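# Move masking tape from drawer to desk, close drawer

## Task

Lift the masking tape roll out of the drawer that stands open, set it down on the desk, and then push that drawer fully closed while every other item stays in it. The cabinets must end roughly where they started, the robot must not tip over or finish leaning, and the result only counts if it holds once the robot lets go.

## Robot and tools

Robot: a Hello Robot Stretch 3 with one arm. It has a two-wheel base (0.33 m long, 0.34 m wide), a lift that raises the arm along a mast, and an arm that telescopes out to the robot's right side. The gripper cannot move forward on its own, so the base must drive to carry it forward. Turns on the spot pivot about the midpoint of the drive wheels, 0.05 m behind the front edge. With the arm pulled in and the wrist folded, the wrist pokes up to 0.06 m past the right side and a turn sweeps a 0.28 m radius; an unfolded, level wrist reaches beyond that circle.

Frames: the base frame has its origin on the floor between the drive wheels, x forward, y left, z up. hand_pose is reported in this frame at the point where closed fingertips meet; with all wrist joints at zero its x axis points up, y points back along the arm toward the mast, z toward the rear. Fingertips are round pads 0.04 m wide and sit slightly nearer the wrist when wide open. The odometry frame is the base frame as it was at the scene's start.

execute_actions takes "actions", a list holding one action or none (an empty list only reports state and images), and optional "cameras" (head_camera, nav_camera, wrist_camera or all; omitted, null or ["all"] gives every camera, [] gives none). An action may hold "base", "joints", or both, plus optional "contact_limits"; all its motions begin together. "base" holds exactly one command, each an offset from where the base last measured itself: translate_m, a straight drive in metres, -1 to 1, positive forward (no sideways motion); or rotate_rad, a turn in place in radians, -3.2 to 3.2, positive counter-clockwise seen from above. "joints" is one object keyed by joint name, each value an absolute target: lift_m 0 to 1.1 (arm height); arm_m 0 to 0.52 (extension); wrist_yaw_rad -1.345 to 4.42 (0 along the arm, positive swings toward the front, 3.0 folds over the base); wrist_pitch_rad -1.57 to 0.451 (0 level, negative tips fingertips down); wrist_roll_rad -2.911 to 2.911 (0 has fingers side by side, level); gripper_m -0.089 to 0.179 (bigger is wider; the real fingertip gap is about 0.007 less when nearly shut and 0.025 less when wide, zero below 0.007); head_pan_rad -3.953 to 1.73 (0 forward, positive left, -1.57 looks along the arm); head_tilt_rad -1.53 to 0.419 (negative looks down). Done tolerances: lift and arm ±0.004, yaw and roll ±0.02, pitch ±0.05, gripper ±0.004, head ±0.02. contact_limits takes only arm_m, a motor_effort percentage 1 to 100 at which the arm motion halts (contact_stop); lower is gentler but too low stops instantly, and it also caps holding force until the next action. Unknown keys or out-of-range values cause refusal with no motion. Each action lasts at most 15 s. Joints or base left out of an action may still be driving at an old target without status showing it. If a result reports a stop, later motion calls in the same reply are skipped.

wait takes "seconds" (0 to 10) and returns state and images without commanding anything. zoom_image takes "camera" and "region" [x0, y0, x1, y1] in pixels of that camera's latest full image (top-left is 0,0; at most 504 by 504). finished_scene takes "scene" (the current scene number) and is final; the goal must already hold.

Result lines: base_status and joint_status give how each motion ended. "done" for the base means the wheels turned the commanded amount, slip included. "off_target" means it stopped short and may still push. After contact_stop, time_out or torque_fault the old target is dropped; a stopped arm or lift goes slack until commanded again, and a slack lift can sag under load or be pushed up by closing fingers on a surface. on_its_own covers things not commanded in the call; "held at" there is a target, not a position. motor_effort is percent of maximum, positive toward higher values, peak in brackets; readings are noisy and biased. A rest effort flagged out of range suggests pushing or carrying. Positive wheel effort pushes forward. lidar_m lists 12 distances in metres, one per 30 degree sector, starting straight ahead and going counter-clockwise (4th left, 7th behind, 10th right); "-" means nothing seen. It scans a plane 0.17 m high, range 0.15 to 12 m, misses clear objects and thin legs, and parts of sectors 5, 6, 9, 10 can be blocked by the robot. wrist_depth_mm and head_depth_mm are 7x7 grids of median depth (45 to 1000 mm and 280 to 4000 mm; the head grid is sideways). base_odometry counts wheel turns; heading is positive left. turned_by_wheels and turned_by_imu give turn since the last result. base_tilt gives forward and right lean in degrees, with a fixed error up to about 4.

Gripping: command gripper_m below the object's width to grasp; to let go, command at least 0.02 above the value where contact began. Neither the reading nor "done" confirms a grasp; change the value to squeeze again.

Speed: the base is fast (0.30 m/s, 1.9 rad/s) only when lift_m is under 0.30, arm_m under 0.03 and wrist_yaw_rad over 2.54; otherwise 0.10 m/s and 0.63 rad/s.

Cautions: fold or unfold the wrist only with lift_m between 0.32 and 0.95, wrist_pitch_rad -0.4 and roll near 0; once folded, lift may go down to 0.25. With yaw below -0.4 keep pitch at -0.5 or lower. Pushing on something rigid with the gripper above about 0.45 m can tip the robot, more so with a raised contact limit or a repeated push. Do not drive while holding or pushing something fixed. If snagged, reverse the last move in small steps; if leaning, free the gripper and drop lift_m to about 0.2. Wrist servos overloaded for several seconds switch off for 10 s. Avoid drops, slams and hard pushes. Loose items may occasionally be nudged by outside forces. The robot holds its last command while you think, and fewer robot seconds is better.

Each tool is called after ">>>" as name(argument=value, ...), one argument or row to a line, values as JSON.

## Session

>>> execute_actions(
  actions=[],
)

Scene clock: 0.00 s.
base_odometry: x=+0.000 y=+0.000 heading=+0.000 (m, m, rad; odometry frame)
turned_by_wheels: +0.000 (rad since the last result)
turned_by_imu: +0.000 (rad since the last result)
base_tilt: forward=+0.5 right=-2.5 (deg)
lidar_m: 1.35 2.30 2.57 2.44 2.06 1.37 1.37 1.93 1.75 1.75 2.11 1.90
head_depth_mm: 1744 1762 1781 1792 1801 1800 1818 / 1806 1833 1843 1853 1877 1891 1899 / 1861 1905 1902 1918 1915 1749 1449 / 1929 1960 1992 1977 2016 1648 1390 / 1994 2033 2028 2061 2094 1667 1432 / 2070 2096 2124 2148 2156 2180 2072 / 2129 2207 2213 2242 2270 2280 2257
base_status: not commanded
joint_positions: lift_m=+0.386 arm_m=+0.001 wrist_yaw_rad=+3.145 wrist_pitch_rad=-0.381 wrist_roll_rad=-0.007 gripper_m=+0.037 head_pan_rad=-0.019 head_tilt_rad=+0.008
joint_status: not commanded
motor_effort: left_wheel=+0 right_wheel=+1 lift_m=+37 arm_m=+0 wrist_yaw_rad=+0 wrist_pitch_rad=+6 wrist_roll_rad=+0 gripper_m=+0 head_pan_rad=+2 head_tilt_rad=+3 (%)
hand_pose: x=-0.0221 y=+0.0832 z=+0.4068 quat_wxyz=(+0.133, +0.691, +0.136, +0.697) (m; base frame)
wrist_depth_mm: - - - - - - - / - - - - - - - / - - - - - - - / 936 934 942 899 888 873 857 / 771 759 766 745 749 709 722 / 645 638 636 634 597 606 613 / 552 553 560 556 538 536 530
pictures: head_camera (sideways: a quarter turn clockwise sets it upright), nav_camera (sideways: a quarter turn counterclockwise sets it upright), wrist_camera
Images, in order (width x height): head_camera 896x504, nav_camera 672x504, wrist_camera 644x364.

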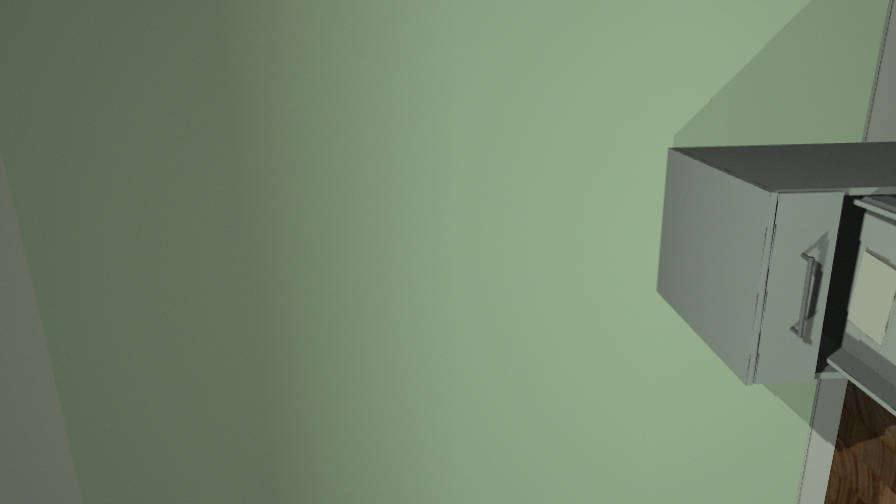

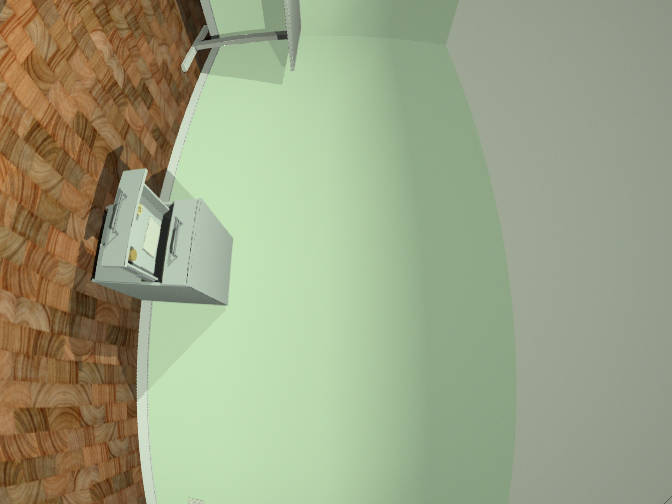

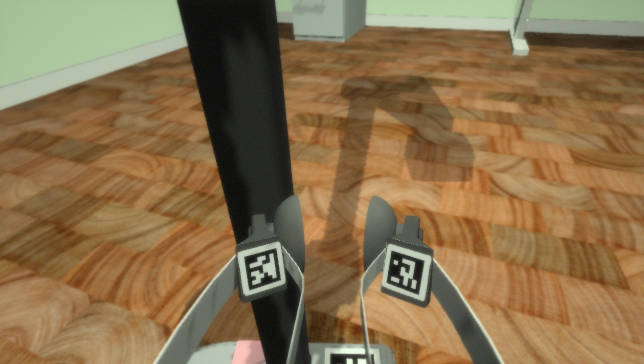

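>>> execute_actions(
  actions=[
    {"joints":{"head_pan_rad":0.2,"head_tilt_rad":-0.6}},
  ],
  cameras=["head_camera","nav_camera"],
)

Scene clock: 2.00 s.
base_odometry: x=+0.000 y=+0.000 heading=+0.000 (m, m, rad; odometry frame)
turned_by_wheels: +0.000 (rad since the last result)
turned_by_imu: -0.001 (rad since the last result)
base_tilt: forward=+0.4 right=-2.5 (deg)
lidar_m: 1.35 2.31 2.58 2.43 2.06 1.37 1.37 1.92 1.75 1.75 2.12 1.90
head_depth_mm: 1640 1799 1713 2030 1736 1443 1234 / 1726 1875 1511 1623 1729 1442 1240 / 1820 1986 1561 1519 1763 1440 1238 / 1921 2110 2341 1585 1749 1438 1242 / 2034 2266 2580 2121 1739 1457 1242 / 2132 2426 2690 2230 1765 1455 1247 / 2297 2580 2824 2216 1767 1462 1249
base_status: not commanded
joint_positions: lift_m=+0.386 arm_m=+0.001 wrist_yaw_rad=+3.145 wrist_pitch_rad=-0.381 wrist_roll_rad=-0.007 gripper_m=+0.037 head_pan_rad=+0.193 head_tilt_rad=-0.592
joint_status: all done
motor_effort: left_wheel=+0(0) right_wheel=+1(1) lift_m=+37(36) arm_m=+0(0) wrist_yaw_rad=+0(0) wrist_pitch_rad=+6(6) wrist_roll_rad=+0(1) gripper_m=+0(0) head_pan_rad=+4(24) head_tilt_rad=-5(40) (%)
hand_pose: x=-0.0221 y=+0.0832 z=+0.4068 quat_wxyz=(+0.133, +0.691, +0.136, +0.697) (m; base frame)
wrist_depth_mm: - - - - - - - / - - - - - - - / - - - - - - - / 953 927 921 917 906 889 872 / 772 765 747 740 746 727 712 / 648 642 642 629 596 617 602 / 556 548 564 567 542 539 524
pictures: head_camera (sideways: a quarter turn clockwise sets it upright), nav_camera (sideways: a quarter turn counterclockwise sets it upright)
Images, in order (width x height): head_camera 896x504, nav_camera 672x504.

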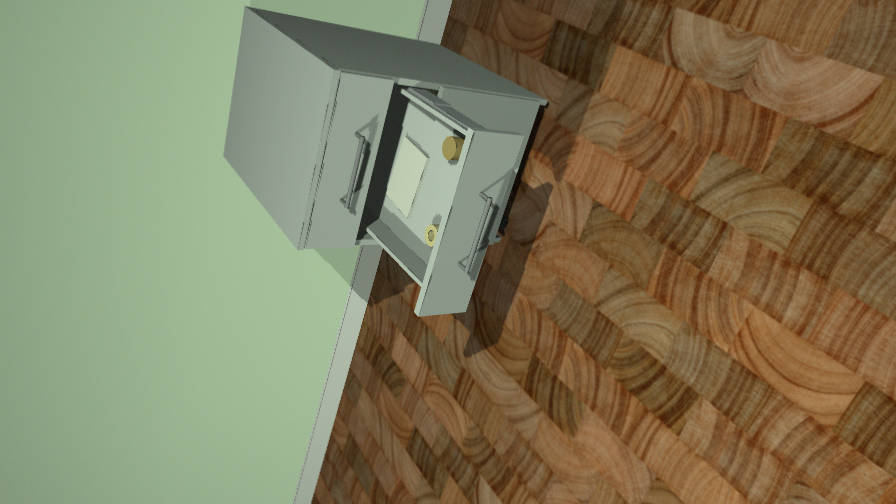

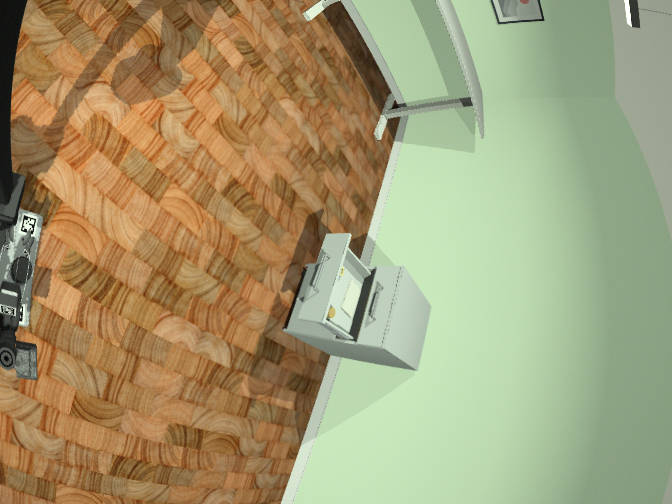

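>>> execute_actions(
  actions=[
    {"base":{"rotate_rad":0.574},"joints":{"lift_m":0.28,"head_pan_rad":0,"head_tilt_rad":-0.7}},
  ],
  cameras=[],
)

>>> execute_actions(
  actions=[
    {"base":{"translate_m":0.85}},
  ],
  cameras=[],
)

>>> execute_actions(
  actions=[
    {"base":{"rotate_rad":0.68},"joints":{"head_pan_rad":-1.57,"head_tilt_rad":-0.9,"lift_m":0.8,"wrist_pitch_rad":-0.4}},
  ],
)

Scene clock: 10.33 s.
base_odometry: x=+0.000 y=+0.000 heading=+0.574 (m, m, rad; odometry frame)
turned_by_wheels: +0.574 (rad since the last result)
turned_by_imu: +0.564 (rad since the last result)
base_tilt: forward=+0.4 right=-2.5 (deg)
lidar_m: 2.38 2.57 2.43 2.01 1.37 1.38 1.87 1.74 1.76 2.07 1.90 1.35
head_depth_mm: 2026 2240 2330 1748 1581 1348 1177 / 2218 2438 2432 1949 1585 1352 1178 / 2494 2777 2449 1911 1593 1361 1188 / 2767 3033 2457 1932 1588 1359 1182 / 3033 3050 2431 1947 1604 1364 1186 / 2935 3157 2464 1958 1617 1369 1195 / 2769 3015 2489 1952 1610 1367 1205
base_status: done
joint_positions: lift_m=+0.281 arm_m=+0.001 wrist_yaw_rad=+3.145 wrist_pitch_rad=-0.381 wrist_roll_rad=-0.007 gripper_m=+0.037 head_pan_rad=+0.007 head_tilt_rad=-0.691
joint_status: all done
motor_effort: left_wheel=-1(6) right_wheel=+3(9) lift_m=+20(31) arm_m=+0(0) wrist_yaw_rad=+0(0) wrist_pitch_rad=+6(6) wrist_roll_rad=+0(0) gripper_m=+0(0) head_pan_rad=-3(23) head_tilt_rad=-5(19) (%)
hand_pose: x=-0.0221 y=+0.0832 z=+0.3016 quat_wxyz=(+0.133, +0.691, +0.136, +0.697) (m; base frame)
wrist_depth_mm: - - - - - - - / - - - - - - - / - 977 964 943 922 910 876 / 780 729 739 730 711 711 702 / 621 615 599 597 605 583 572 / 521 512 - 526 - 495 486 / 451 - - - 430 431 425
pictures: none
No camera images: the call's "cameras" was empty. Leave "cameras" out to get every camera's image.

Scene clock: 14.93 s.
base_odometry: x=+0.714 y=+0.461 heading=+0.574 (m, m, rad; odometry frame)
turned_by_wheels: +0.000 (rad since the last result)
turned_by_imu: +0.005 (rad since the last result)
base_tilt: forward=+0.4 right=-2.5 (deg)
lidar_m: 1.74 1.89 2.13 2.09 2.37 1.94 2.63 2.41 2.29 1.50 0.77 1.39
head_depth_mm: 1477 1600 1793 1854 1585 1349 1180 / 1616 1799 1987 1913 1591 1351 1182 / 1794 2004 2204 1930 1598 1356 1186 / 2024 2294 2380 1912 1581 1360 1187 / 1904 2458 2357 1927 1582 1362 1195 / 1904 2522 2473 1939 1597 1370 1196 / 1755 2350 2457 1955 1605 1371 1198
base_status: done
joint_positions: lift_m=+0.281 arm_m=+0.001 wrist_yaw_rad=+3.145 wrist_pitch_rad=-0.381 wrist_roll_rad=-0.007 gripper_m=+0.037 head_pan_rad=+0.007 head_tilt_rad=-0.692
joint_status: not commanded
motor_effort: left_wheel=-1(4) right_wheel=+3(9) lift_m=+20(20) arm_m=+0(0) wrist_yaw_rad=+0(0) wrist_pitch_rad=+6(6) wrist_roll_rad=+0(0) gripper_m=+1(0) head_pan_rad=-2(2) head_tilt_rad=-6(5) (%)
hand_pose: x=-0.0221 y=+0.0832 z=+0.3015 quat_wxyz=(+0.133, +0.691, +0.136, +0.697) (m; base frame)
wrist_depth_mm: - - - - - - - / - - - - - - - / - 979 958 915 924 894 878 / 761 746 746 734 725 716 696 / 614 603 602 595 605 576 569 / 515 517 - 526 - 496 490 / 453 - - - 430 428 423
pictures: none
No camera images: the call's "cameras" was empty. Leave "cameras" out to get every camera's image.

Scene clock: 20.50 s.
base_odometry: x=+0.714 y=+0.461 heading=+1.254 (m, m, rad; odometry frame)
turned_by_wheels: +0.680 (rad since the last result)
turned_by_imu: +0.668 (rad since the last result)
base_tilt: forward=+0.4 right=-2.5 (deg)
lidar_m: 1.89 2.09 2.44 1.94 1.96 2.49 2.41 1.92 0.81 0.78 1.44 2.00
head_depth_mm: 1292 1158 997 1156 938 - 1123 / 1261 1091 994 1103 938 1209 1137 / 1263 1093 994 1110 978 - - / 1276 1099 992 1137 976 - 1151 / 1296 1474 1781 1606 1438 1214 1129 / 1298 1520 1768 1617 1408 1259 1128 / 1299 1523 1776 1614 1416 1261 1139
base_status: done
joint_positions: lift_m=+0.799 arm_m=+0.001 wrist_yaw_rad=+3.145 wrist_pitch_rad=-0.413 wrist_roll_rad=-0.007 gripper_m=+0.037 head_pan_rad=-1.563 head_tilt_rad=-0.889
joint_status: all done
motor_effort: left_wheel=-1(6) right_wheel=+3(7) lift_m=+51(53) arm_m=+0(1) wrist_yaw_rad=+0(0) wrist_pitch_rad=+6(7) wrist_roll_rad=+0(0) gripper_m=+0(0) head_pan_rad=-3(39) head_tilt_rad=-6(28) (%)
hand_pose: x=-0.0220 y=+0.0793 z=+0.8132 quat_wxyz=(+0.144, +0.689, +0.147, +0.695) (m; base frame)
wrist_depth_mm: - - - - - - - / - - - - - - - / - - - - - - - / - - - - - - - / - - - - - - - / - - - - - - - / 969 963 941 942 929 899 924
pictures: head_camera (sideways: a quarter turn clockwise sets it upright), nav_camera (sideways: a quarter turn counterclockwise sets it upright), wrist_camera
Images, in order (width x height): head_camera 896x504, nav_camera 672x504, wrist_camera 644x364.

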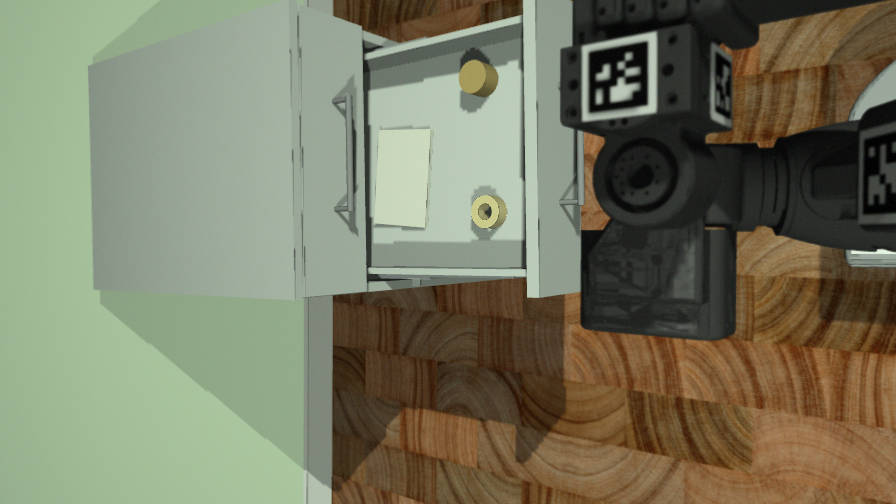

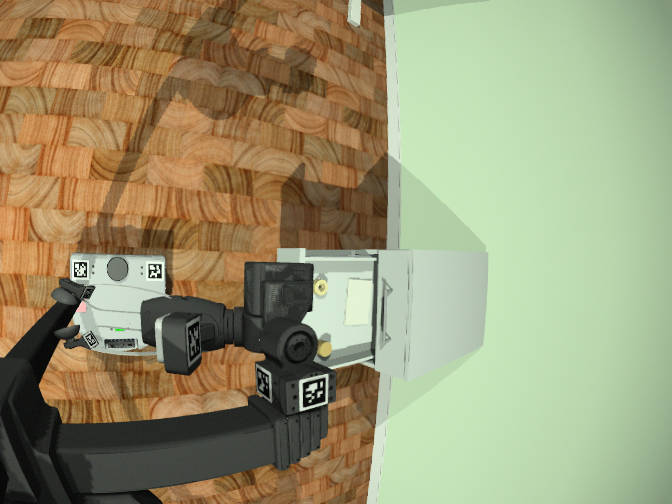

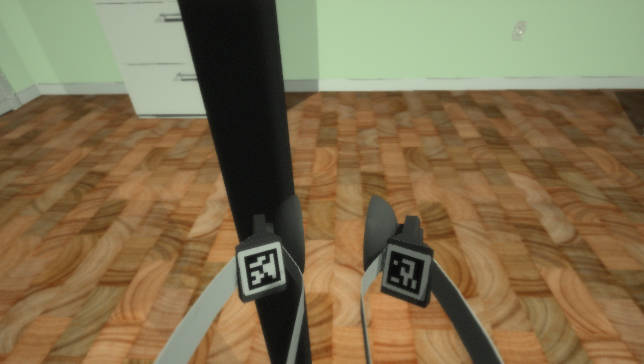

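>>> execute_actions(
  actions=[
    {"base":{"translate_m":-0.033},"joints":{"wrist_yaw_rad":0.0,"gripper_m":0.09}},
  ],
  cameras=[],
)

>>> execute_actions(
  actions=[
    {"joints":{"wrist_pitch_rad":-1.57,"arm_m":0.47,"lift_m":0.72,"head_tilt_rad":-1.0}},
  ],
)

Scene clock: 35.37 s.
base_odometry: x=+0.704 y=+0.430 heading=+1.254 (m, m, rad; odometry frame)
turned_by_wheels: +0.000 (rad since the last result)
turned_by_imu: -0.002 (rad since the last result)
base_tilt: forward=+0.4 right=-2.5 (deg)
lidar_m: 1.92 2.12 2.45 1.93 1.97 2.45 2.38 1.92 0.81 0.78 1.44 1.99
head_depth_mm: 1284 1430 1659 1561 942 - 1093 / 1256 1089 994 1109 937 - 1118 / 1271 1099 995 1125 - - 1143 / 1262 1101 990 1128 1027 1248 1145 / 1273 1433 1725 1578 1382 1262 1127 / 1300 1516 1764 1608 1402 1259 1130 / 1300 1516 1766 1600 1407 1268 1134
base_status: done
joint_positions: lift_m=+0.799 arm_m=+0.001 wrist_yaw_rad=+0.003 wrist_pitch_rad=-0.413 wrist_roll_rad=-0.007 gripper_m=+0.090 head_pan_rad=-1.563 head_tilt_rad=-0.889
joint_status: all done
motor_effort: left_wheel=-1(5) right_wheel=+3(4) lift_m=+51(51) arm_m=+0(0) wrist_yaw_rad=-3(3) wrist_pitch_rad=+6(6) wrist_roll_rad=+0(0) gripper_m=+0(84) head_pan_rad=-2(3) head_tilt_rad=-6(6) (%)
hand_pose: x=-0.0209 y=-0.3707 z=+0.8132 quat_wxyz=(+0.695, +0.147, -0.689, -0.144) (m; base frame)
wrist_depth_mm: - - - - - - - / - - - 844 824 - - / - - - 611 614 - - / - - - 652 636 - - / - - - 725 738 - - / - - - 634 615 - - / 991 964 933 459 455 451 902
pictures: none
No camera images: the call's "cameras" was empty. Leave "cameras" out to get every camera's image.

Scene clock: 40.00 s.
base_odometry: x=+0.704 y=+0.430 heading=+1.254 (m, m, rad; odometry frame)
turned_by_wheels: +0.000 (rad since the last result)
turned_by_imu: -0.001 (rad since the last result)
base_tilt: forward=+0.4 right=-2.4 (deg)
lidar_m: 1.92 2.11 2.44 1.93 1.97 2.46 2.38 1.93 0.81 0.77 1.44 1.99
head_depth_mm: 1324 987 1678 - - - - / 1132 - 1111 1026 1334 1219 - / 1166 946 1112 1030 1343 1221 - / 1127 975 1124 1037 1340 1219 - / 1305 1013 1632 1475 1339 1219 1119 / 1364 1631 1692 1510 1347 1222 1120 / 1378 1640 1690 1498 1345 1218 1126
base_status: not commanded
joint_positions: lift_m=+0.721 arm_m=+0.470 wrist_yaw_rad=+0.000 wrist_pitch_rad=-1.565 wrist_roll_rad=-0.007 gripper_m=+0.090 head_pan_rad=-1.563 head_tilt_rad=-0.988
joint_status: all done
motor_effort: left_wheel=-2(1) right_wheel=+2(3) lift_m=+20(47) arm_m=+4(2) wrist_yaw_rad=+0(3) wrist_pitch_rad=-2(5) wrist_roll_rad=+0(0) gripper_m=+0(0) head_pan_rad=-3(3) head_tilt_rad=-8(22) (%)
hand_pose: x=-0.0216 y=-0.5921 z=+0.6029 quat_wxyz=(+0.503, +0.500, -0.499, -0.497) (m; base frame)
wrist_depth_mm: 723 718 338 339 330 331 315 / 749 736 355 349 346 342 317 / 769 761 363 360 360 331 337 / 800 798 386 373 369 364 359 / 839 835 395 382 380 373 362 / 863 859 301 306 300 300 289 / 916 884 890 853 847 837 830
pictures: head_camera (sideways: a quarter turn clockwise sets it upright), nav_camera (sideways: a quarter turn counterclockwise sets it upright), wrist_camera
Images, in order (width x height): head_camera 896x504, nav_camera 672x504, wrist_camera 644x364.

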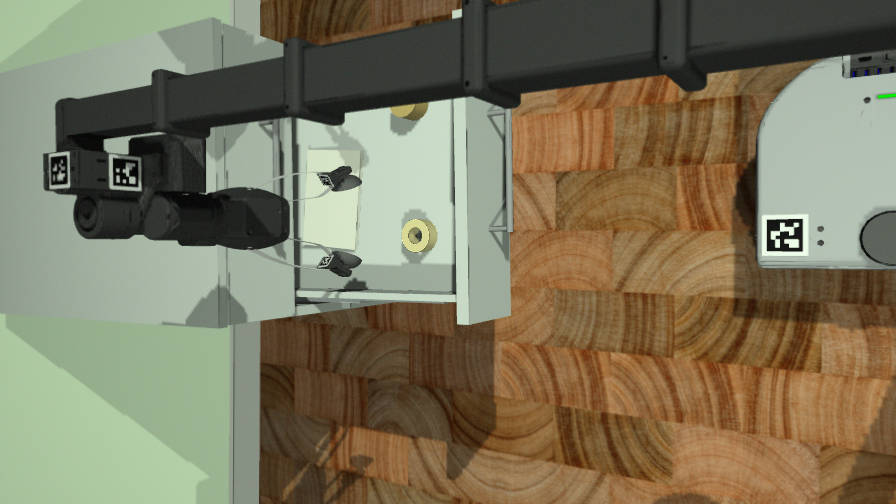

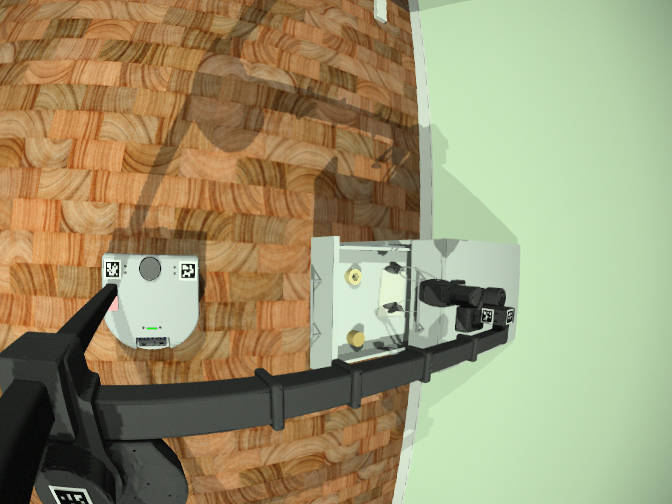

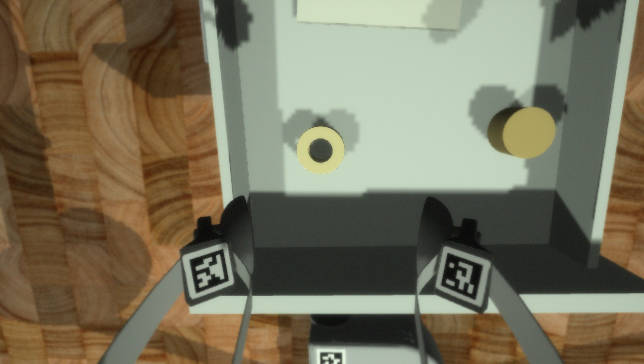

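>>> execute_actions(
  actions=[
    {"base":{"translate_m":0.009},"joints":{"arm_m":0.482,"lift_m":0.59,"gripper_m":0.08}},
  ],
  cameras=["head_camera","wrist_camera"],
)

Scene clock: 45.07 s.
base_odometry: x=+0.706 y=+0.439 heading=+1.253 (m, m, rad; odometry frame)
turned_by_wheels: +0.000 (rad since the last result)
turned_by_imu: -0.001 (rad since the last result)
base_tilt: forward=+0.4 right=-2.4 (deg)
lidar_m: 1.91 2.11 2.45 1.94 1.97 2.47 2.39 1.93 0.81 0.78 1.44 2.00
head_depth_mm: 1295 976 1610 1048 1340 1224 - / 1105 967 1114 - - 1224 - / 1109 994 1130 1028 1345 1227 - / 1113 969 1117 1024 1341 1213 - / 1314 1542 1634 1469 1345 1226 1119 / 1371 1627 1682 1497 1345 1227 1121 / 1372 1613 1692 1499 1342 1225 1120
base_status: done
joint_positions: lift_m=+0.591 arm_m=+0.482 wrist_yaw_rad=+0.000 wrist_pitch_rad=-1.565 wrist_roll_rad=-0.007 gripper_m=+0.080 head_pan_rad=-1.563 head_tilt_rad=-0.988
joint_status: all done
motor_effort: left_wheel=-1(2) right_wheel=+3(7) lift_m=+20(20) arm_m=+3(4) wrist_yaw_rad=-1(1) wrist_pitch_rad=-2(2) wrist_roll_rad=+0(0) gripper_m=+0(46) head_pan_rad=-3(3) head_tilt_rad=-8(9) (%)
hand_pose: x=-0.0216 y=-0.6040 z=+0.4729 quat_wxyz=(+0.503, +0.500, -0.499, -0.497) (m; base frame)
wrist_depth_mm: 602 200 222 220 217 214 211 / 623 198 229 228 224 222 219 / 640 623 236 235 233 228 224 / 671 656 244 231 240 236 228 / 681 680 231 252 249 243 242 / 722 716 265 261 260 252 249 / 752 737 245 254 250 247 243
pictures: head_camera (sideways: a quarter turn clockwise sets it upright), wrist_camera
Images, in order (width x height): head_camera 896x504, wrist_camera 644x364.

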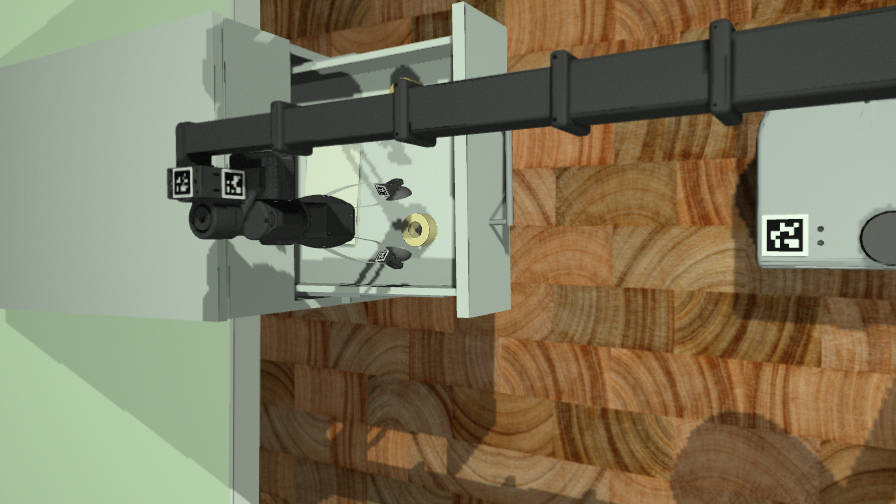

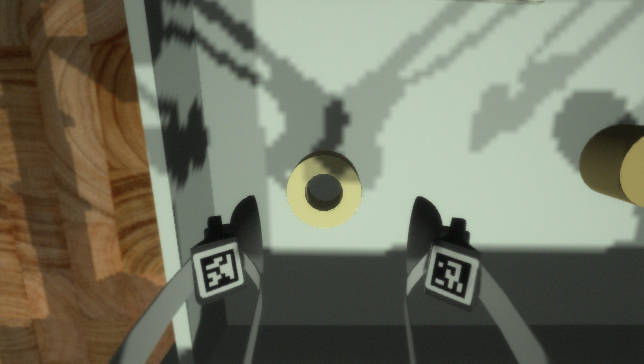

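>>> execute_actions(
  actions=[
    {"base":{"translate_m":0.005},"joints":{"arm_m":0.49,"lift_m":0.545}},
  ],
  cameras=["wrist_camera"],
)

Scene clock: 48.23 s.
base_odometry: x=+0.708 y=+0.443 heading=+1.253 (m, m, rad; odometry frame)
turned_by_wheels: +0.000 (rad since the last result)
turned_by_imu: -0.001 (rad since the last result)
base_tilt: forward=+0.4 right=-2.4 (deg)
lidar_m: 1.91 2.11 2.44 1.94 1.96 2.47 2.40 1.92 0.81 0.78 1.44 2.00
head_depth_mm: 1296 971 1616 1024 1341 1220 1128 / 1102 969 1123 1026 - - - / 1110 970 1113 1034 1336 1224 - / 1113 967 1123 1029 1338 1225 - / 1311 1550 1651 1502 1347 1217 1116 / 1375 1633 1691 1512 1348 1221 1118 / 1373 1626 1696 1494 1349 1227 1120
base_status: done
joint_positions: lift_m=+0.546 arm_m=+0.490 wrist_yaw_rad=+0.000 wrist_pitch_rad=-1.565 wrist_roll_rad=-0.007 gripper_m=+0.080 head_pan_rad=-1.563 head_tilt_rad=-0.988
joint_status: all done
motor_effort: left_wheel=-1(3) right_wheel=+2(8) lift_m=+20(21) arm_m=+4(4) wrist_yaw_rad=-1(0) wrist_pitch_rad=-2(2) wrist_roll_rad=+0(0) gripper_m=+0(0) head_pan_rad=-3(3) head_tilt_rad=-8(8) (%)
hand_pose: x=-0.0216 y=-0.6119 z=+0.4279 quat_wxyz=(+0.503, +0.500, -0.499, -0.497) (m; base frame)
wrist_depth_mm: 555 152 181 178 176 173 172 / 582 152 186 184 182 179 177 / 601 151 193 190 188 185 182 / 623 160 199 194 194 192 189 / 640 160 204 181 201 198 196 / 667 164 216 212 210 205 203 / 698 681 222 220 217 214 211
pictures: wrist_camera
Images, in order (width x height): wrist_camera 644x364.

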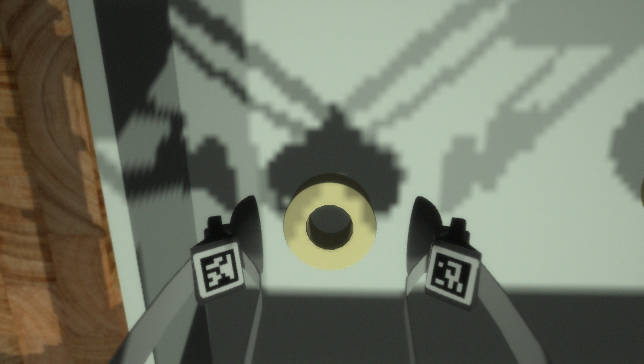

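>>> execute_actions(
  actions=[
    {"joints":{"lift_m":0.537}},
  ],
  cameras=[],
)

>>> execute_actions(
  actions=[
    {"joints":{"gripper_m":0.0}},
  ],
  cameras=["wrist_camera"],
)

>>> execute_actions(
  actions=[
    {"joints":{"lift_m":0.7}},
  ],
  cameras=["head_camera","wrist_camera"],
)

Scene clock: 51.67 s.
base_odometry: x=+0.708 y=+0.443 heading=+1.253 (m, m, rad; odometry frame)
turned_by_wheels: +0.000 (rad since the last result)
turned_by_imu: -0.001 (rad since the last result)
base_tilt: forward=+0.4 right=-2.4 (deg)
lidar_m: 1.91 2.10 2.45 1.94 1.97 2.47 2.39 1.93 0.81 0.78 1.44 1.99
head_depth_mm: 1295 971 1612 1027 1328 1220 1120 / 1105 966 1116 1025 - - - / 1111 969 1115 1036 1332 1219 - / 1113 965 1122 1028 1336 1217 - / 1306 1546 1651 1499 1345 1222 1119 / 1360 1637 1696 1496 1337 1223 1122 / 1368 1634 1698 1497 1352 1227 1125
base_status: not commanded
joint_positions: lift_m=+0.538 arm_m=+0.490 wrist_yaw_rad=+0.000 wrist_pitch_rad=-1.565 wrist_roll_rad=-0.007 gripper_m=+0.080 head_pan_rad=-1.563 head_tilt_rad=-0.988
joint_status: all done
motor_effort: left_wheel=-1(2) right_wheel=+3(3) lift_m=+20(21) arm_m=+4(4) wrist_yaw_rad=+0(0) wrist_pitch_rad=-2(2) wrist_roll_rad=+0(0) gripper_m=+0(0) head_pan_rad=-3(3) head_tilt_rad=-8(8) (%)
hand_pose: x=-0.0216 y=-0.6119 z=+0.4199 quat_wxyz=(+0.503, +0.500, -0.499, -0.497) (m; base frame)
wrist_depth_mm: 542 152 173 171 169 166 165 / 565 152 179 177 174 172 170 / 588 150 186 182 181 178 175 / 616 149 191 186 186 184 181 / 633 149 199 172 192 190 187 / 657 148 207 204 202 196 195 / 686 182 214 211 208 206 202
pictures: none
No camera images: the call's "cameras" was empty. Leave "cameras" out to get every camera's image.

Scene clock: 52.97 s.
base_odometry: x=+0.708 y=+0.443 heading=+1.253 (m, m, rad; odometry frame)
turned_by_wheels: +0.000 (rad since the last result)
turned_by_imu: +0.000 (rad since the last result)
base_tilt: forward=+0.4 right=-2.5 (deg)
lidar_m: 1.91 2.10 2.44 1.93 1.96 2.47 2.39 1.93 0.81 0.78 1.44 2.00
head_depth_mm: 1299 971 1615 1030 1339 1216 1122 / 1101 969 1118 1022 - - - / 1115 967 1114 1031 1332 1223 - / 1107 971 1124 1033 1347 1221 - / 1306 1543 1661 1493 1339 1219 1120 / 1381 1633 1699 1499 1345 1222 1120 / 1374 1642 1702 1499 1346 1224 1126
base_status: not commanded
joint_positions: lift_m=+0.538 arm_m=+0.490 wrist_yaw_rad=+0.000 wrist_pitch_rad=-1.566 wrist_roll_rad=-0.007 gripper_m=+0.001 head_pan_rad=-1.563 head_tilt_rad=-0.988
joint_status: all done
motor_effort: left_wheel=-1(2) right_wheel=+2(3) lift_m=+21(20) arm_m=+4(4) wrist_yaw_rad=-1(0) wrist_pitch_rad=-1(2) wrist_roll_rad=+0(0) gripper_m=-15(92) head_pan_rad=-2(3) head_tilt_rad=-8(8) (%)
hand_pose: x=-0.0216 y=-0.6117 z=+0.4199 quat_wxyz=(+0.503, +0.501, -0.499, -0.497) (m; base frame)
wrist_depth_mm: 539 152 174 171 169 166 165 / 566 151 179 177 174 172 171 / 589 150 185 183 181 178 175 / 615 149 192 186 186 184 182 / 640 149 199 173 191 190 188 / 652 158 207 203 203 198 195 / 687 157 215 211 209 206 202
pictures: wrist_camera
Images, in order (width x height): wrist_camera 644x364.

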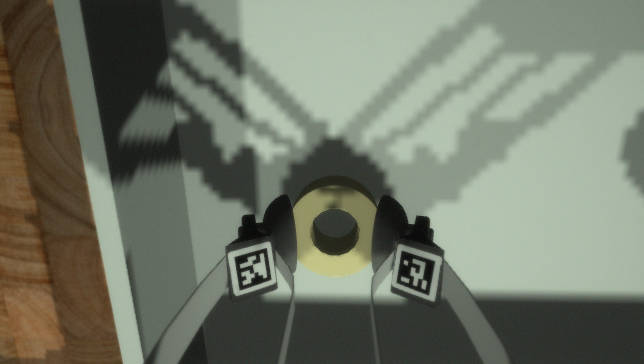

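Scene clock: 55.27 s.
base_odometry: x=+0.708 y=+0.443 heading=+1.253 (m, m, rad; odometry frame)
turned_by_wheels: +0.000 (rad since the last result)
turned_by_imu: -0.001 (rad since the last result)
base_tilt: forward=+0.5 right=-2.4 (deg)
lidar_m: 1.91 2.10 2.45 1.93 1.96 2.47 2.39 1.93 0.81 0.78 1.44 2.00
head_depth_mm: 1302 975 1642 1501 - - - / 1132 - 1116 1031 1322 1212 - / 1150 939 1116 1032 1354 1226 - / 1119 966 1111 1031 1351 1215 - / 1310 1539 1651 1491 1339 1226 1120 / 1372 1625 1697 1495 1351 1222 1122 / 1376 1651 1701 1505 1349 1222 1117
base_status: not commanded
joint_positions: lift_m=+0.699 arm_m=+0.490 wrist_yaw_rad=+0.000 wrist_pitch_rad=-1.566 wrist_roll_rad=-0.007 gripper_m=+0.001 head_pan_rad=-1.563 head_tilt_rad=-0.988
joint_status: all done
motor_effort: left_wheel=-1(1) right_wheel=+3(2) lift_m=+51(53) arm_m=+4(4) wrist_yaw_rad=+0(1) wrist_pitch_rad=-1(1) wrist_roll_rad=+0(0) gripper_m=-15(15) head_pan_rad=-2(2) head_tilt_rad=-7(7) (%)
hand_pose: x=-0.0216 y=-0.6117 z=+0.5818 quat_wxyz=(+0.503, +0.501, -0.499, -0.497) (m; base frame)
wrist_depth_mm: 700 701 322 318 310 312 304 / 730 719 332 331 328 322 315 / 743 752 347 343 338 330 304 / 791 775 359 349 350 344 304 / 808 807 779 173 359 355 323 / 848 832 812 323 309 332 310 / 866 855 282 278 273 270 268
pictures: head_camera (sideways: a quarter turn clockwise sets it upright), wrist_camera
Images, in order (width x height): head_camera 896x504, wrist_camera 644x364.

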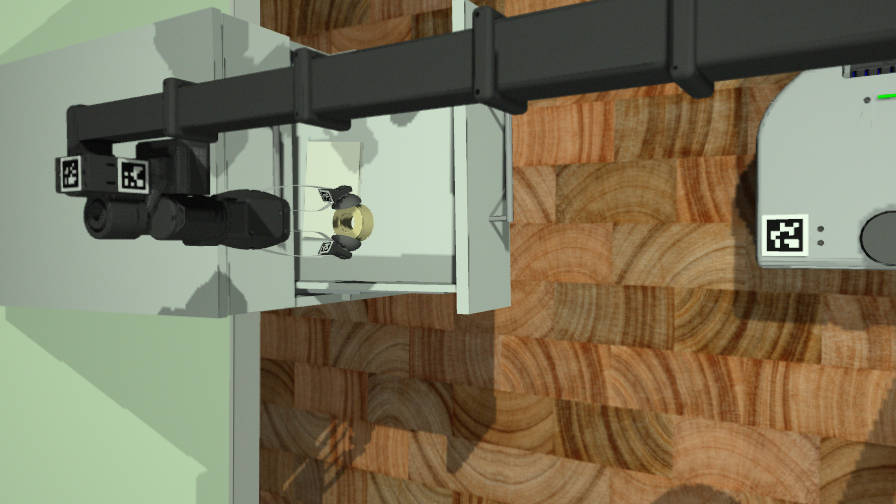

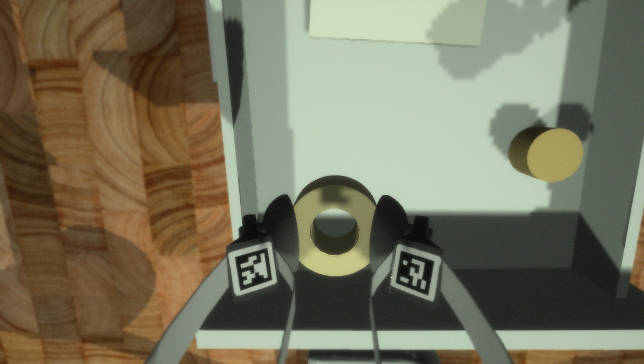

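>>> execute_actions(
  actions=[
    {"joints":{"lift_m":0.95,"head_pan_rad":-0.2,"head_tilt_rad":-0.4}},
  ],
  cameras=[],
)

>>> execute_actions(
  actions=[
    {"base":{"translate_m":0.9},"joints":{"arm_m":0.0,"lift_m":1.1}},
  ],
)

Scene clock: 61.77 s.
base_odometry: x=+0.708 y=+0.443 heading=+1.253 (m, m, rad; odometry frame)
turned_by_wheels: +0.000 (rad since the last result)
turned_by_imu: -0.002 (rad since the last result)
base_tilt: forward=+0.4 right=-2.5 (deg)
lidar_m: 1.91 2.11 2.45 1.94 1.96 2.47 2.39 1.93 0.81 0.78 1.44 1.99
head_depth_mm: 2175 2288 2098 2644 2133 1676 1376 / 2123 2276 2509 2690 2137 1682 1384 / 2119 2256 2472 2593 2124 1684 1384 / 2046 2195 2396 2590 2168 1684 1396 / 2017 2171 2344 2583 2166 1693 1400 / 1971 2126 1897 2485 2099 1716 1386 / 1969 2114 2168 2436 2194 1702 1397
base_status: not commanded
joint_positions: lift_m=+0.949 arm_m=+0.490 wrist_yaw_rad=+0.000 wrist_pitch_rad=-1.566 wrist_roll_rad=-0.007 gripper_m=+0.001 head_pan_rad=-0.207 head_tilt_rad=-0.409
joint_status: all done
motor_effort: left_wheel=-2(1) right_wheel=+3(2) lift_m=+51(54) arm_m=+4(4) wrist_yaw_rad=-1(0) wrist_pitch_rad=-1(2) wrist_roll_rad=+0(0) gripper_m=-15(15) head_pan_rad=+4(44) head_tilt_rad=+5(46) (%)
hand_pose: x=-0.0216 y=-0.6117 z=+0.8318 quat_wxyz=(+0.503, +0.501, -0.499, -0.497) (m; base frame)
wrist_depth_mm: 940 924 907 391 402 487 872 / 960 952 944 567 552 558 898 / - - 986 593 580 579 921 / - - - 550 604 947 943 / - - - 173 561 - - / - - - - - - - / - - - - - - -
pictures: none
No camera images: the call's "cameras" was empty. Leave "cameras" out to get every camera's image.

Scene clock: 72.27 s.
base_odometry: x=+0.989 y=+1.298 heading=+1.253 (m, m, rad; odometry frame)
turned_by_wheels: +0.000 (rad since the last result)
turned_by_imu: +0.002 (rad since the last result)
base_tilt: forward=+0.4 right=-2.4 (deg)
lidar_m: 1.02 1.52 1.49 2.35 2.38 2.72 3.27 1.11 1.13 1.40 1.44 1.50
head_depth_mm: 1326 1427 1279 837 1885 1676 1373 / 1292 1406 1288 839 1841 1680 1387 / 1266 1379 1309 798 1792 1681 1367 / 1243 1352 1311 806 1768 1682 1379 / 1222 1334 1336 813 1706 1705 1392 / 1204 1315 1340 816 1651 1554 1365 / 1196 1283 1336 823 1612 1708 1409
base_status: done
joint_positions: lift_m=+1.099 arm_m=+0.001 wrist_yaw_rad=+0.000 wrist_pitch_rad=-1.566 wrist_roll_rad=-0.007 gripper_m=+0.001 head_pan_rad=-0.207 head_tilt_rad=-0.408
joint_status: all done
motor_effort: left_wheel=-2(2) right_wheel=+4(7) lift_m=+51(53) arm_m=-4(3) wrist_yaw_rad=-1(1) wrist_pitch_rad=-1(1) wrist_roll_rad=+0(1) gripper_m=-15(15) head_pan_rad=+4(4) head_tilt_rad=+5(5) (%)
hand_pose: x=-0.0216 y=-0.1231 z=+0.9818 quat_wxyz=(+0.503, +0.501, -0.499, -0.497) (m; base frame)
wrist_depth_mm: - - - - - - - / - - - - - - - / - - - - - - - / - - - 175 - - - / - - - 172 - - - / - - - - - - - / - - - - - - -
pictures: head_camera (sideways: a quarter turn clockwise sets it upright), nav_camera (sideways: a quarter turn counterclockwise sets it upright), wrist_camera
Images, in order (width x height): head_camera 896x504, nav_camera 672x504, wrist_camera 644x364.

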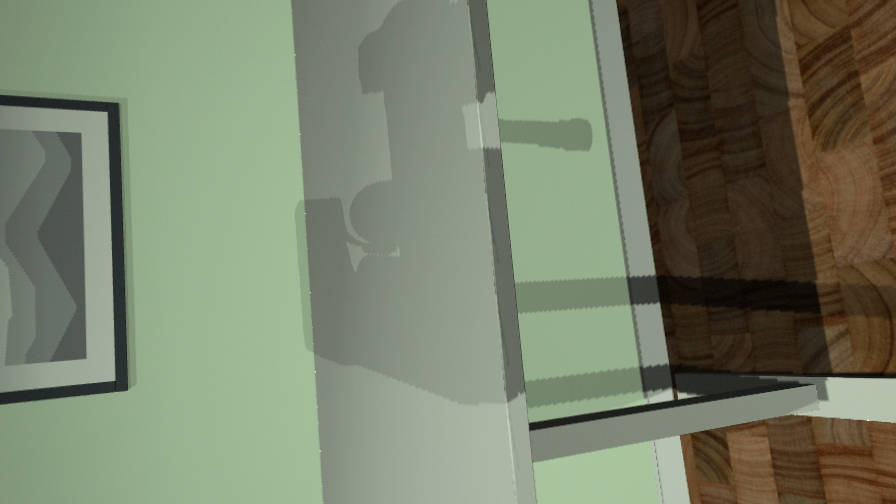

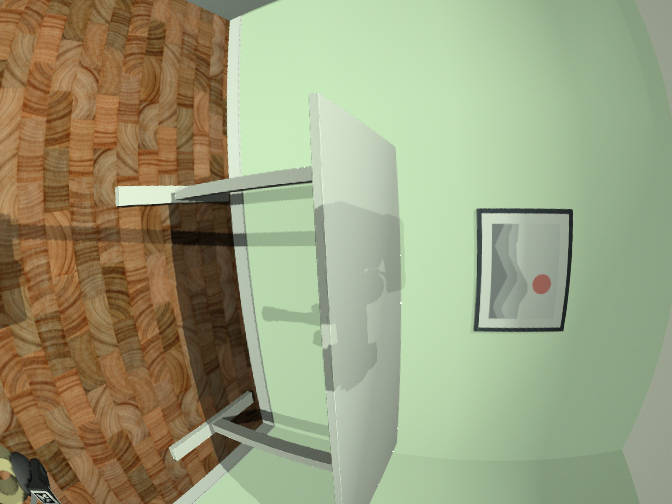

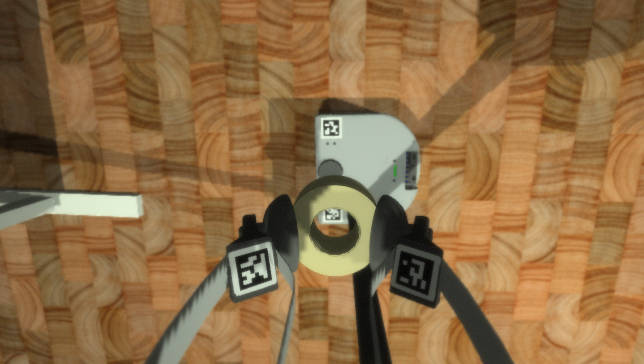

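>>> execute_actions(
  actions=[
    {"base":{"translate_m":0.2}},
  ],
  cameras=[],
)

>>> execute_actions(
  actions=[
    {"base":{"rotate_rad":1.57},"joints":{"head_pan_rad":-1.57,"head_tilt_rad":-0.7}},
  ],
  cameras=[],
)

>>> execute_actions(
  actions=[
    {"joints":{"arm_m":0.2},"contact_limits":{"arm_m":15}},
  ],
  cameras=["head_camera","wrist_camera"],
)

Scene clock: 86.57 s.
base_odometry: x=+1.051 y=+1.488 heading=+1.253 (m, m, rad; odometry frame)
turned_by_wheels: +0.000 (rad since the last result)
turned_by_imu: +0.000 (rad since the last result)
base_tilt: forward=+0.4 right=-2.4 (deg)
lidar_m: 0.82 1.32 1.39 2.35 2.41 2.72 3.48 1.26 1.41 1.40 1.32 1.30
head_depth_mm: 1129 1225 1276 789 595 1670 1377 / 1101 1207 1260 797 600 1678 1380 / 1079 1186 1245 806 579 1633 1382 / 1061 1164 1215 805 580 1632 1376 / 1043 1136 1204 811 584 1591 1392 / 1036 1121 1180 818 586 1545 1169 / 1027 1106 1164 826 590 1517 1401
base_status: done
joint_positions: lift_m=+1.099 arm_m=+0.001 wrist_yaw_rad=+0.000 wrist_pitch_rad=-1.566 wrist_roll_rad=-0.007 gripper_m=+0.001 head_pan_rad=-0.207 head_tilt_rad=-0.408
joint_status: not commanded
motor_effort: left_wheel=-1(4) right_wheel=+3(6) lift_m=+51(52) arm_m=-3(3) wrist_yaw_rad=+0(0) wrist_pitch_rad=-1(1) wrist_roll_rad=+0(0) gripper_m=-15(15) head_pan_rad=+4(4) head_tilt_rad=+6(5) (%)
hand_pose: x=-0.0216 y=-0.1231 z=+0.9818 quat_wxyz=(+0.503, +0.501, -0.499, -0.497) (m; base frame)
wrist_depth_mm: - - - - - - - / - - - - - - - / - - - - - - - / - - - 176 - - - / - - - 173 - - - / - - - - - - - / - - - - - - -
pictures: none
No camera images: the call's "cameras" was empty. Leave "cameras" out to get every camera's image.

Scene clock: 90.03 s.
base_odometry: x=+1.051 y=+1.488 heading=+2.823 (m, m, rad; odometry frame)
turned_by_wheels: +1.570 (rad since the last result)
turned_by_imu: +1.548 (rad since the last result)
base_tilt: forward=+0.4 right=-2.4 (deg)
lidar_m: 2.35 2.42 2.70 3.46 1.26 1.40 1.40 1.32 1.30 0.82 1.31 1.39
head_depth_mm: - - - - - - - / - - - - - - - / 1089 - - - - - - / 1086 870 639 1646 1609 1341 1210 / 1102 876 642 1096 1491 1361 1197 / 1107 882 647 1670 1615 1372 1195 / 1106 1206 648 1675 1610 1372 1203
base_status: done
joint_positions: lift_m=+1.099 arm_m=+0.001 wrist_yaw_rad=+0.000 wrist_pitch_rad=-1.566 wrist_roll_rad=-0.007 gripper_m=+0.001 head_pan_rad=-1.563 head_tilt_rad=-0.691
joint_status: all done
motor_effort: left_wheel=-2(5) right_wheel=+4(6) lift_m=+52(51) arm_m=-3(3) wrist_yaw_rad=-1(0) wrist_pitch_rad=-1(1) wrist_roll_rad=+1(0) gripper_m=-15(16) head_pan_rad=-3(41) head_tilt_rad=-5(34) (%)
hand_pose: x=-0.0216 y=-0.1231 z=+0.9818 quat_wxyz=(+0.503, +0.501, -0.499, -0.497) (m; base frame)
wrist_depth_mm: - - - - - - - / - - - - - - - / - - - - - - - / - - - 175 - - - / - - - 173 - - - / - - - - - - - / - - - - - - -
pictures: none
No camera images: the call's "cameras" was empty. Leave "cameras" out to get every camera's image.

Scene clock: 92.73 s.
base_odometry: x=+1.051 y=+1.488 heading=+2.823 (m, m, rad; odometry frame)
turned_by_wheels: +0.000 (rad since the last result)
turned_by_imu: -0.001 (rad since the last result)
base_tilt: forward=+0.4 right=-2.4 (deg)
lidar_m: 2.35 2.42 2.71 3.48 1.26 1.40 1.40 1.32 1.30 0.82 1.31 1.39
head_depth_mm: 1093 848 631 1636 1574 1354 1183 / - 897 610 1090 1584 1354 1190 / - - - 554 1480 1355 1192 / 1076 890 628 1615 1558 1363 1184 / 1098 878 640 1098 1486 1354 1188 / 1098 873 643 1665 1612 1364 1199 / 1103 1205 645 1675 1617 1382 1199
base_status: not commanded
joint_positions: lift_m=+1.099 arm_m=+0.200 wrist_yaw_rad=+0.000 wrist_pitch_rad=-1.566 wrist_roll_rad=-0.007 gripper_m=+0.001 head_pan_rad=-1.563 head_tilt_rad=-0.691
joint_status: all done
motor_effort: left_wheel=-2(2) right_wheel=+3(4) lift_m=+51(51) arm_m=+4(5) wrist_yaw_rad=+0(0) wrist_pitch_rad=-1(1) wrist_roll_rad=+0(1) gripper_m=-15(15) head_pan_rad=-3(3) head_tilt_rad=-5(5) (%)
contact_limits: arm_m 15 (drawing in: default 22, maximum 36; extending or still: default 30, maximum 49)
hand_pose: x=-0.0216 y=-0.3217 z=+0.9818 quat_wxyz=(+0.503, +0.501, -0.499, -0.497) (m; base frame)
wrist_depth_mm: - - - - - - - / - - - - - - - / - - - - - - - / - - - - - - - / - - - 172 - - - / - - - - - - - / - - - - - - -
pictures: head_camera (sideways: a quarter turn clockwise sets it upright), wrist_camera
Images, in order (width x height): head_camera 896x504, wrist_camera 644x364.

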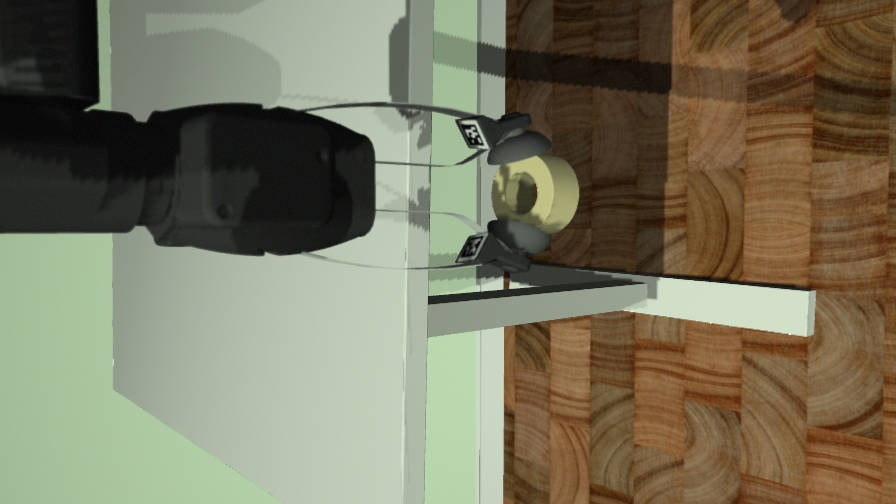

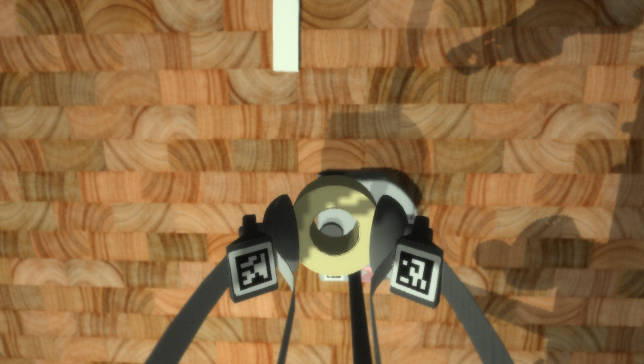

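>>> execute_actions(
  actions=[
    {"joints":{"arm_m":0.28},"contact_limits":{"arm_m":15}},
  ],
  cameras=["wrist_camera"],
)

Scene clock: 98.80 s.
base_odometry: x=+1.051 y=+1.488 heading=+2.823 (m, m, rad; odometry frame)
turned_by_wheels: +0.000 (rad since the last result)
turned_by_imu: -0.001 (rad since the last result)
base_tilt: forward=+0.4 right=-2.5 (deg)
lidar_m: 2.34 2.42 2.71 3.48 1.26 1.40 1.40 1.32 1.30 0.82 1.32 1.38
head_depth_mm: 1090 851 630 1630 1579 1353 1182 / 1089 852 632 1639 1593 1361 1186 / - - 613 542 1588 1354 1189 / 1083 868 638 1705 1594 1367 1194 / 1087 872 642 1098 1495 1362 1186 / 1095 875 642 1669 1605 1377 1196 / 1107 1204 644 1674 1595 1371 1196
base_status: not commanded
joint_positions: lift_m=+1.099 arm_m=+0.280 wrist_yaw_rad=+0.000 wrist_pitch_rad=-1.566 wrist_roll_rad=-0.007 gripper_m=+0.001 head_pan_rad=-1.563 head_tilt_rad=-0.691
joint_status: all done
motor_effort: left_wheel=-1(1) right_wheel=+3(4) lift_m=+52(51) arm_m=+4(5) wrist_yaw_rad=+0(1) wrist_pitch_rad=-1(1) wrist_roll_rad=+0(0) gripper_m=-15(15) head_pan_rad=-3(2) head_tilt_rad=-5(6) (%)
contact_limits: arm_m 15 (drawing in: default 22, maximum 36; extending or still: default 30, maximum 49)
hand_pose: x=-0.0216 y=-0.4017 z=+0.9818 quat_wxyz=(+0.503, +0.501, -0.499, -0.497) (m; base frame)
wrist_depth_mm: 181 178 177 174 172 169 167 / 186 185 182 180 177 175 172 / - - - - - - - / - - - - - - - / - - - 172 - - - / - - - - - - - / - - - - - - -
pictures: wrist_camera
Images, in order (width x height): wrist_camera 644x364.

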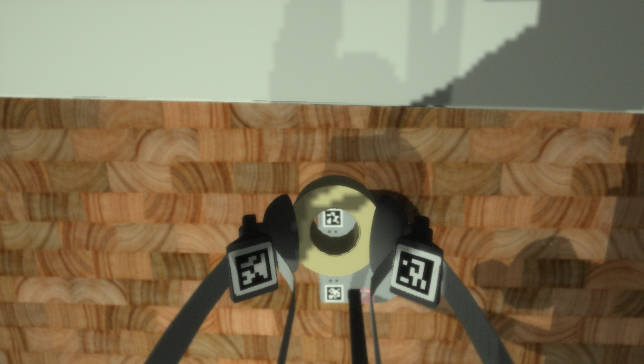

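>>> execute_actions(
  actions=[
    {"joints":{"arm_m":0.48},"contact_limits":{"arm_m":15}},
  ],
  cameras=["head_camera","wrist_camera"],
)

Scene clock: 103.07 s.
base_odometry: x=+1.051 y=+1.488 heading=+2.823 (m, m, rad; odometry frame)
turned_by_wheels: +0.000 (rad since the last result)
turned_by_imu: -0.001 (rad since the last result)
base_tilt: forward=+0.4 right=-2.4 (deg)
lidar_m: 2.35 2.42 2.71 3.46 1.26 1.40 1.40 1.32 1.30 0.82 1.31 1.39
head_depth_mm: 1067 844 628 1634 1593 1363 1187 / 1069 850 635 1651 1588 1356 1181 / 1075 838 613 1647 1593 1364 1183 / 1086 848 616 1645 1587 1360 1187 / 1091 870 640 1096 1491 1350 1190 / 1098 875 643 1658 1615 1365 1193 / 1107 1203 646 1661 1616 1377 1201
base_status: not commanded
joint_positions: lift_m=+1.099 arm_m=+0.480 wrist_yaw_rad=+0.000 wrist_pitch_rad=-1.566 wrist_roll_rad=-0.007 gripper_m=+0.001 head_pan_rad=-1.563 head_tilt_rad=-0.691
joint_status: all done
motor_effort: left_wheel=-2(1) right_wheel=+3(4) lift_m=+52(51) arm_m=+4(4) wrist_yaw_rad=-1(1) wrist_pitch_rad=-1(1) wrist_roll_rad=+0(0) gripper_m=-16(16) head_pan_rad=-3(3) head_tilt_rad=-6(6) (%)
contact_limits: arm_m 15 (drawing in: default 22, maximum 36; extending or still: default 30, maximum 49)
hand_pose: x=-0.0216 y=-0.6017 z=+0.9818 quat_wxyz=(+0.503, +0.501, -0.499, -0.497) (m; base frame)
wrist_depth_mm: 180 178 176 173 171 169 166 / 187 185 182 178 177 174 172 / 192 191 188 185 183 180 178 / 199 197 194 188 189 186 183 / 208 205 201 174 194 193 190 / 216 212 211 206 206 200 197 / 225 222 219 214 212 208 204
pictures: head_camera (sideways: a quarter turn clockwise sets it upright), wrist_camera
Images, in order (width x height): head_camera 896x504, wrist_camera 644x364.

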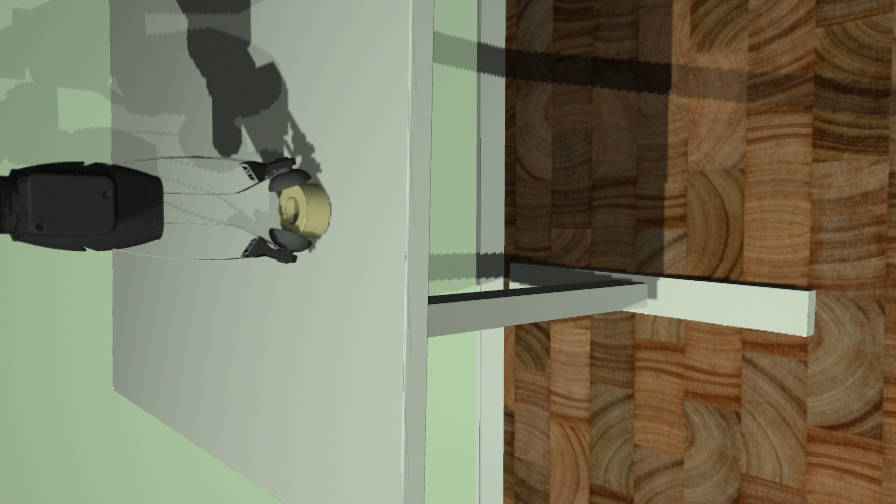

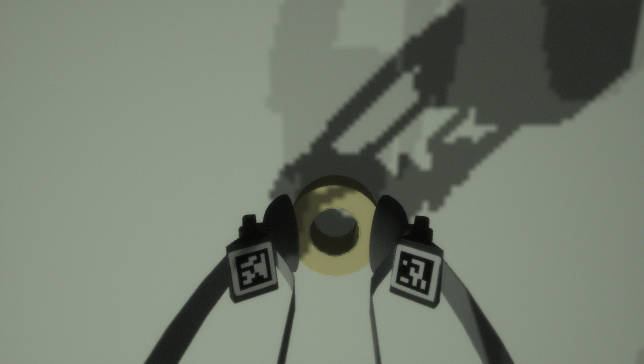

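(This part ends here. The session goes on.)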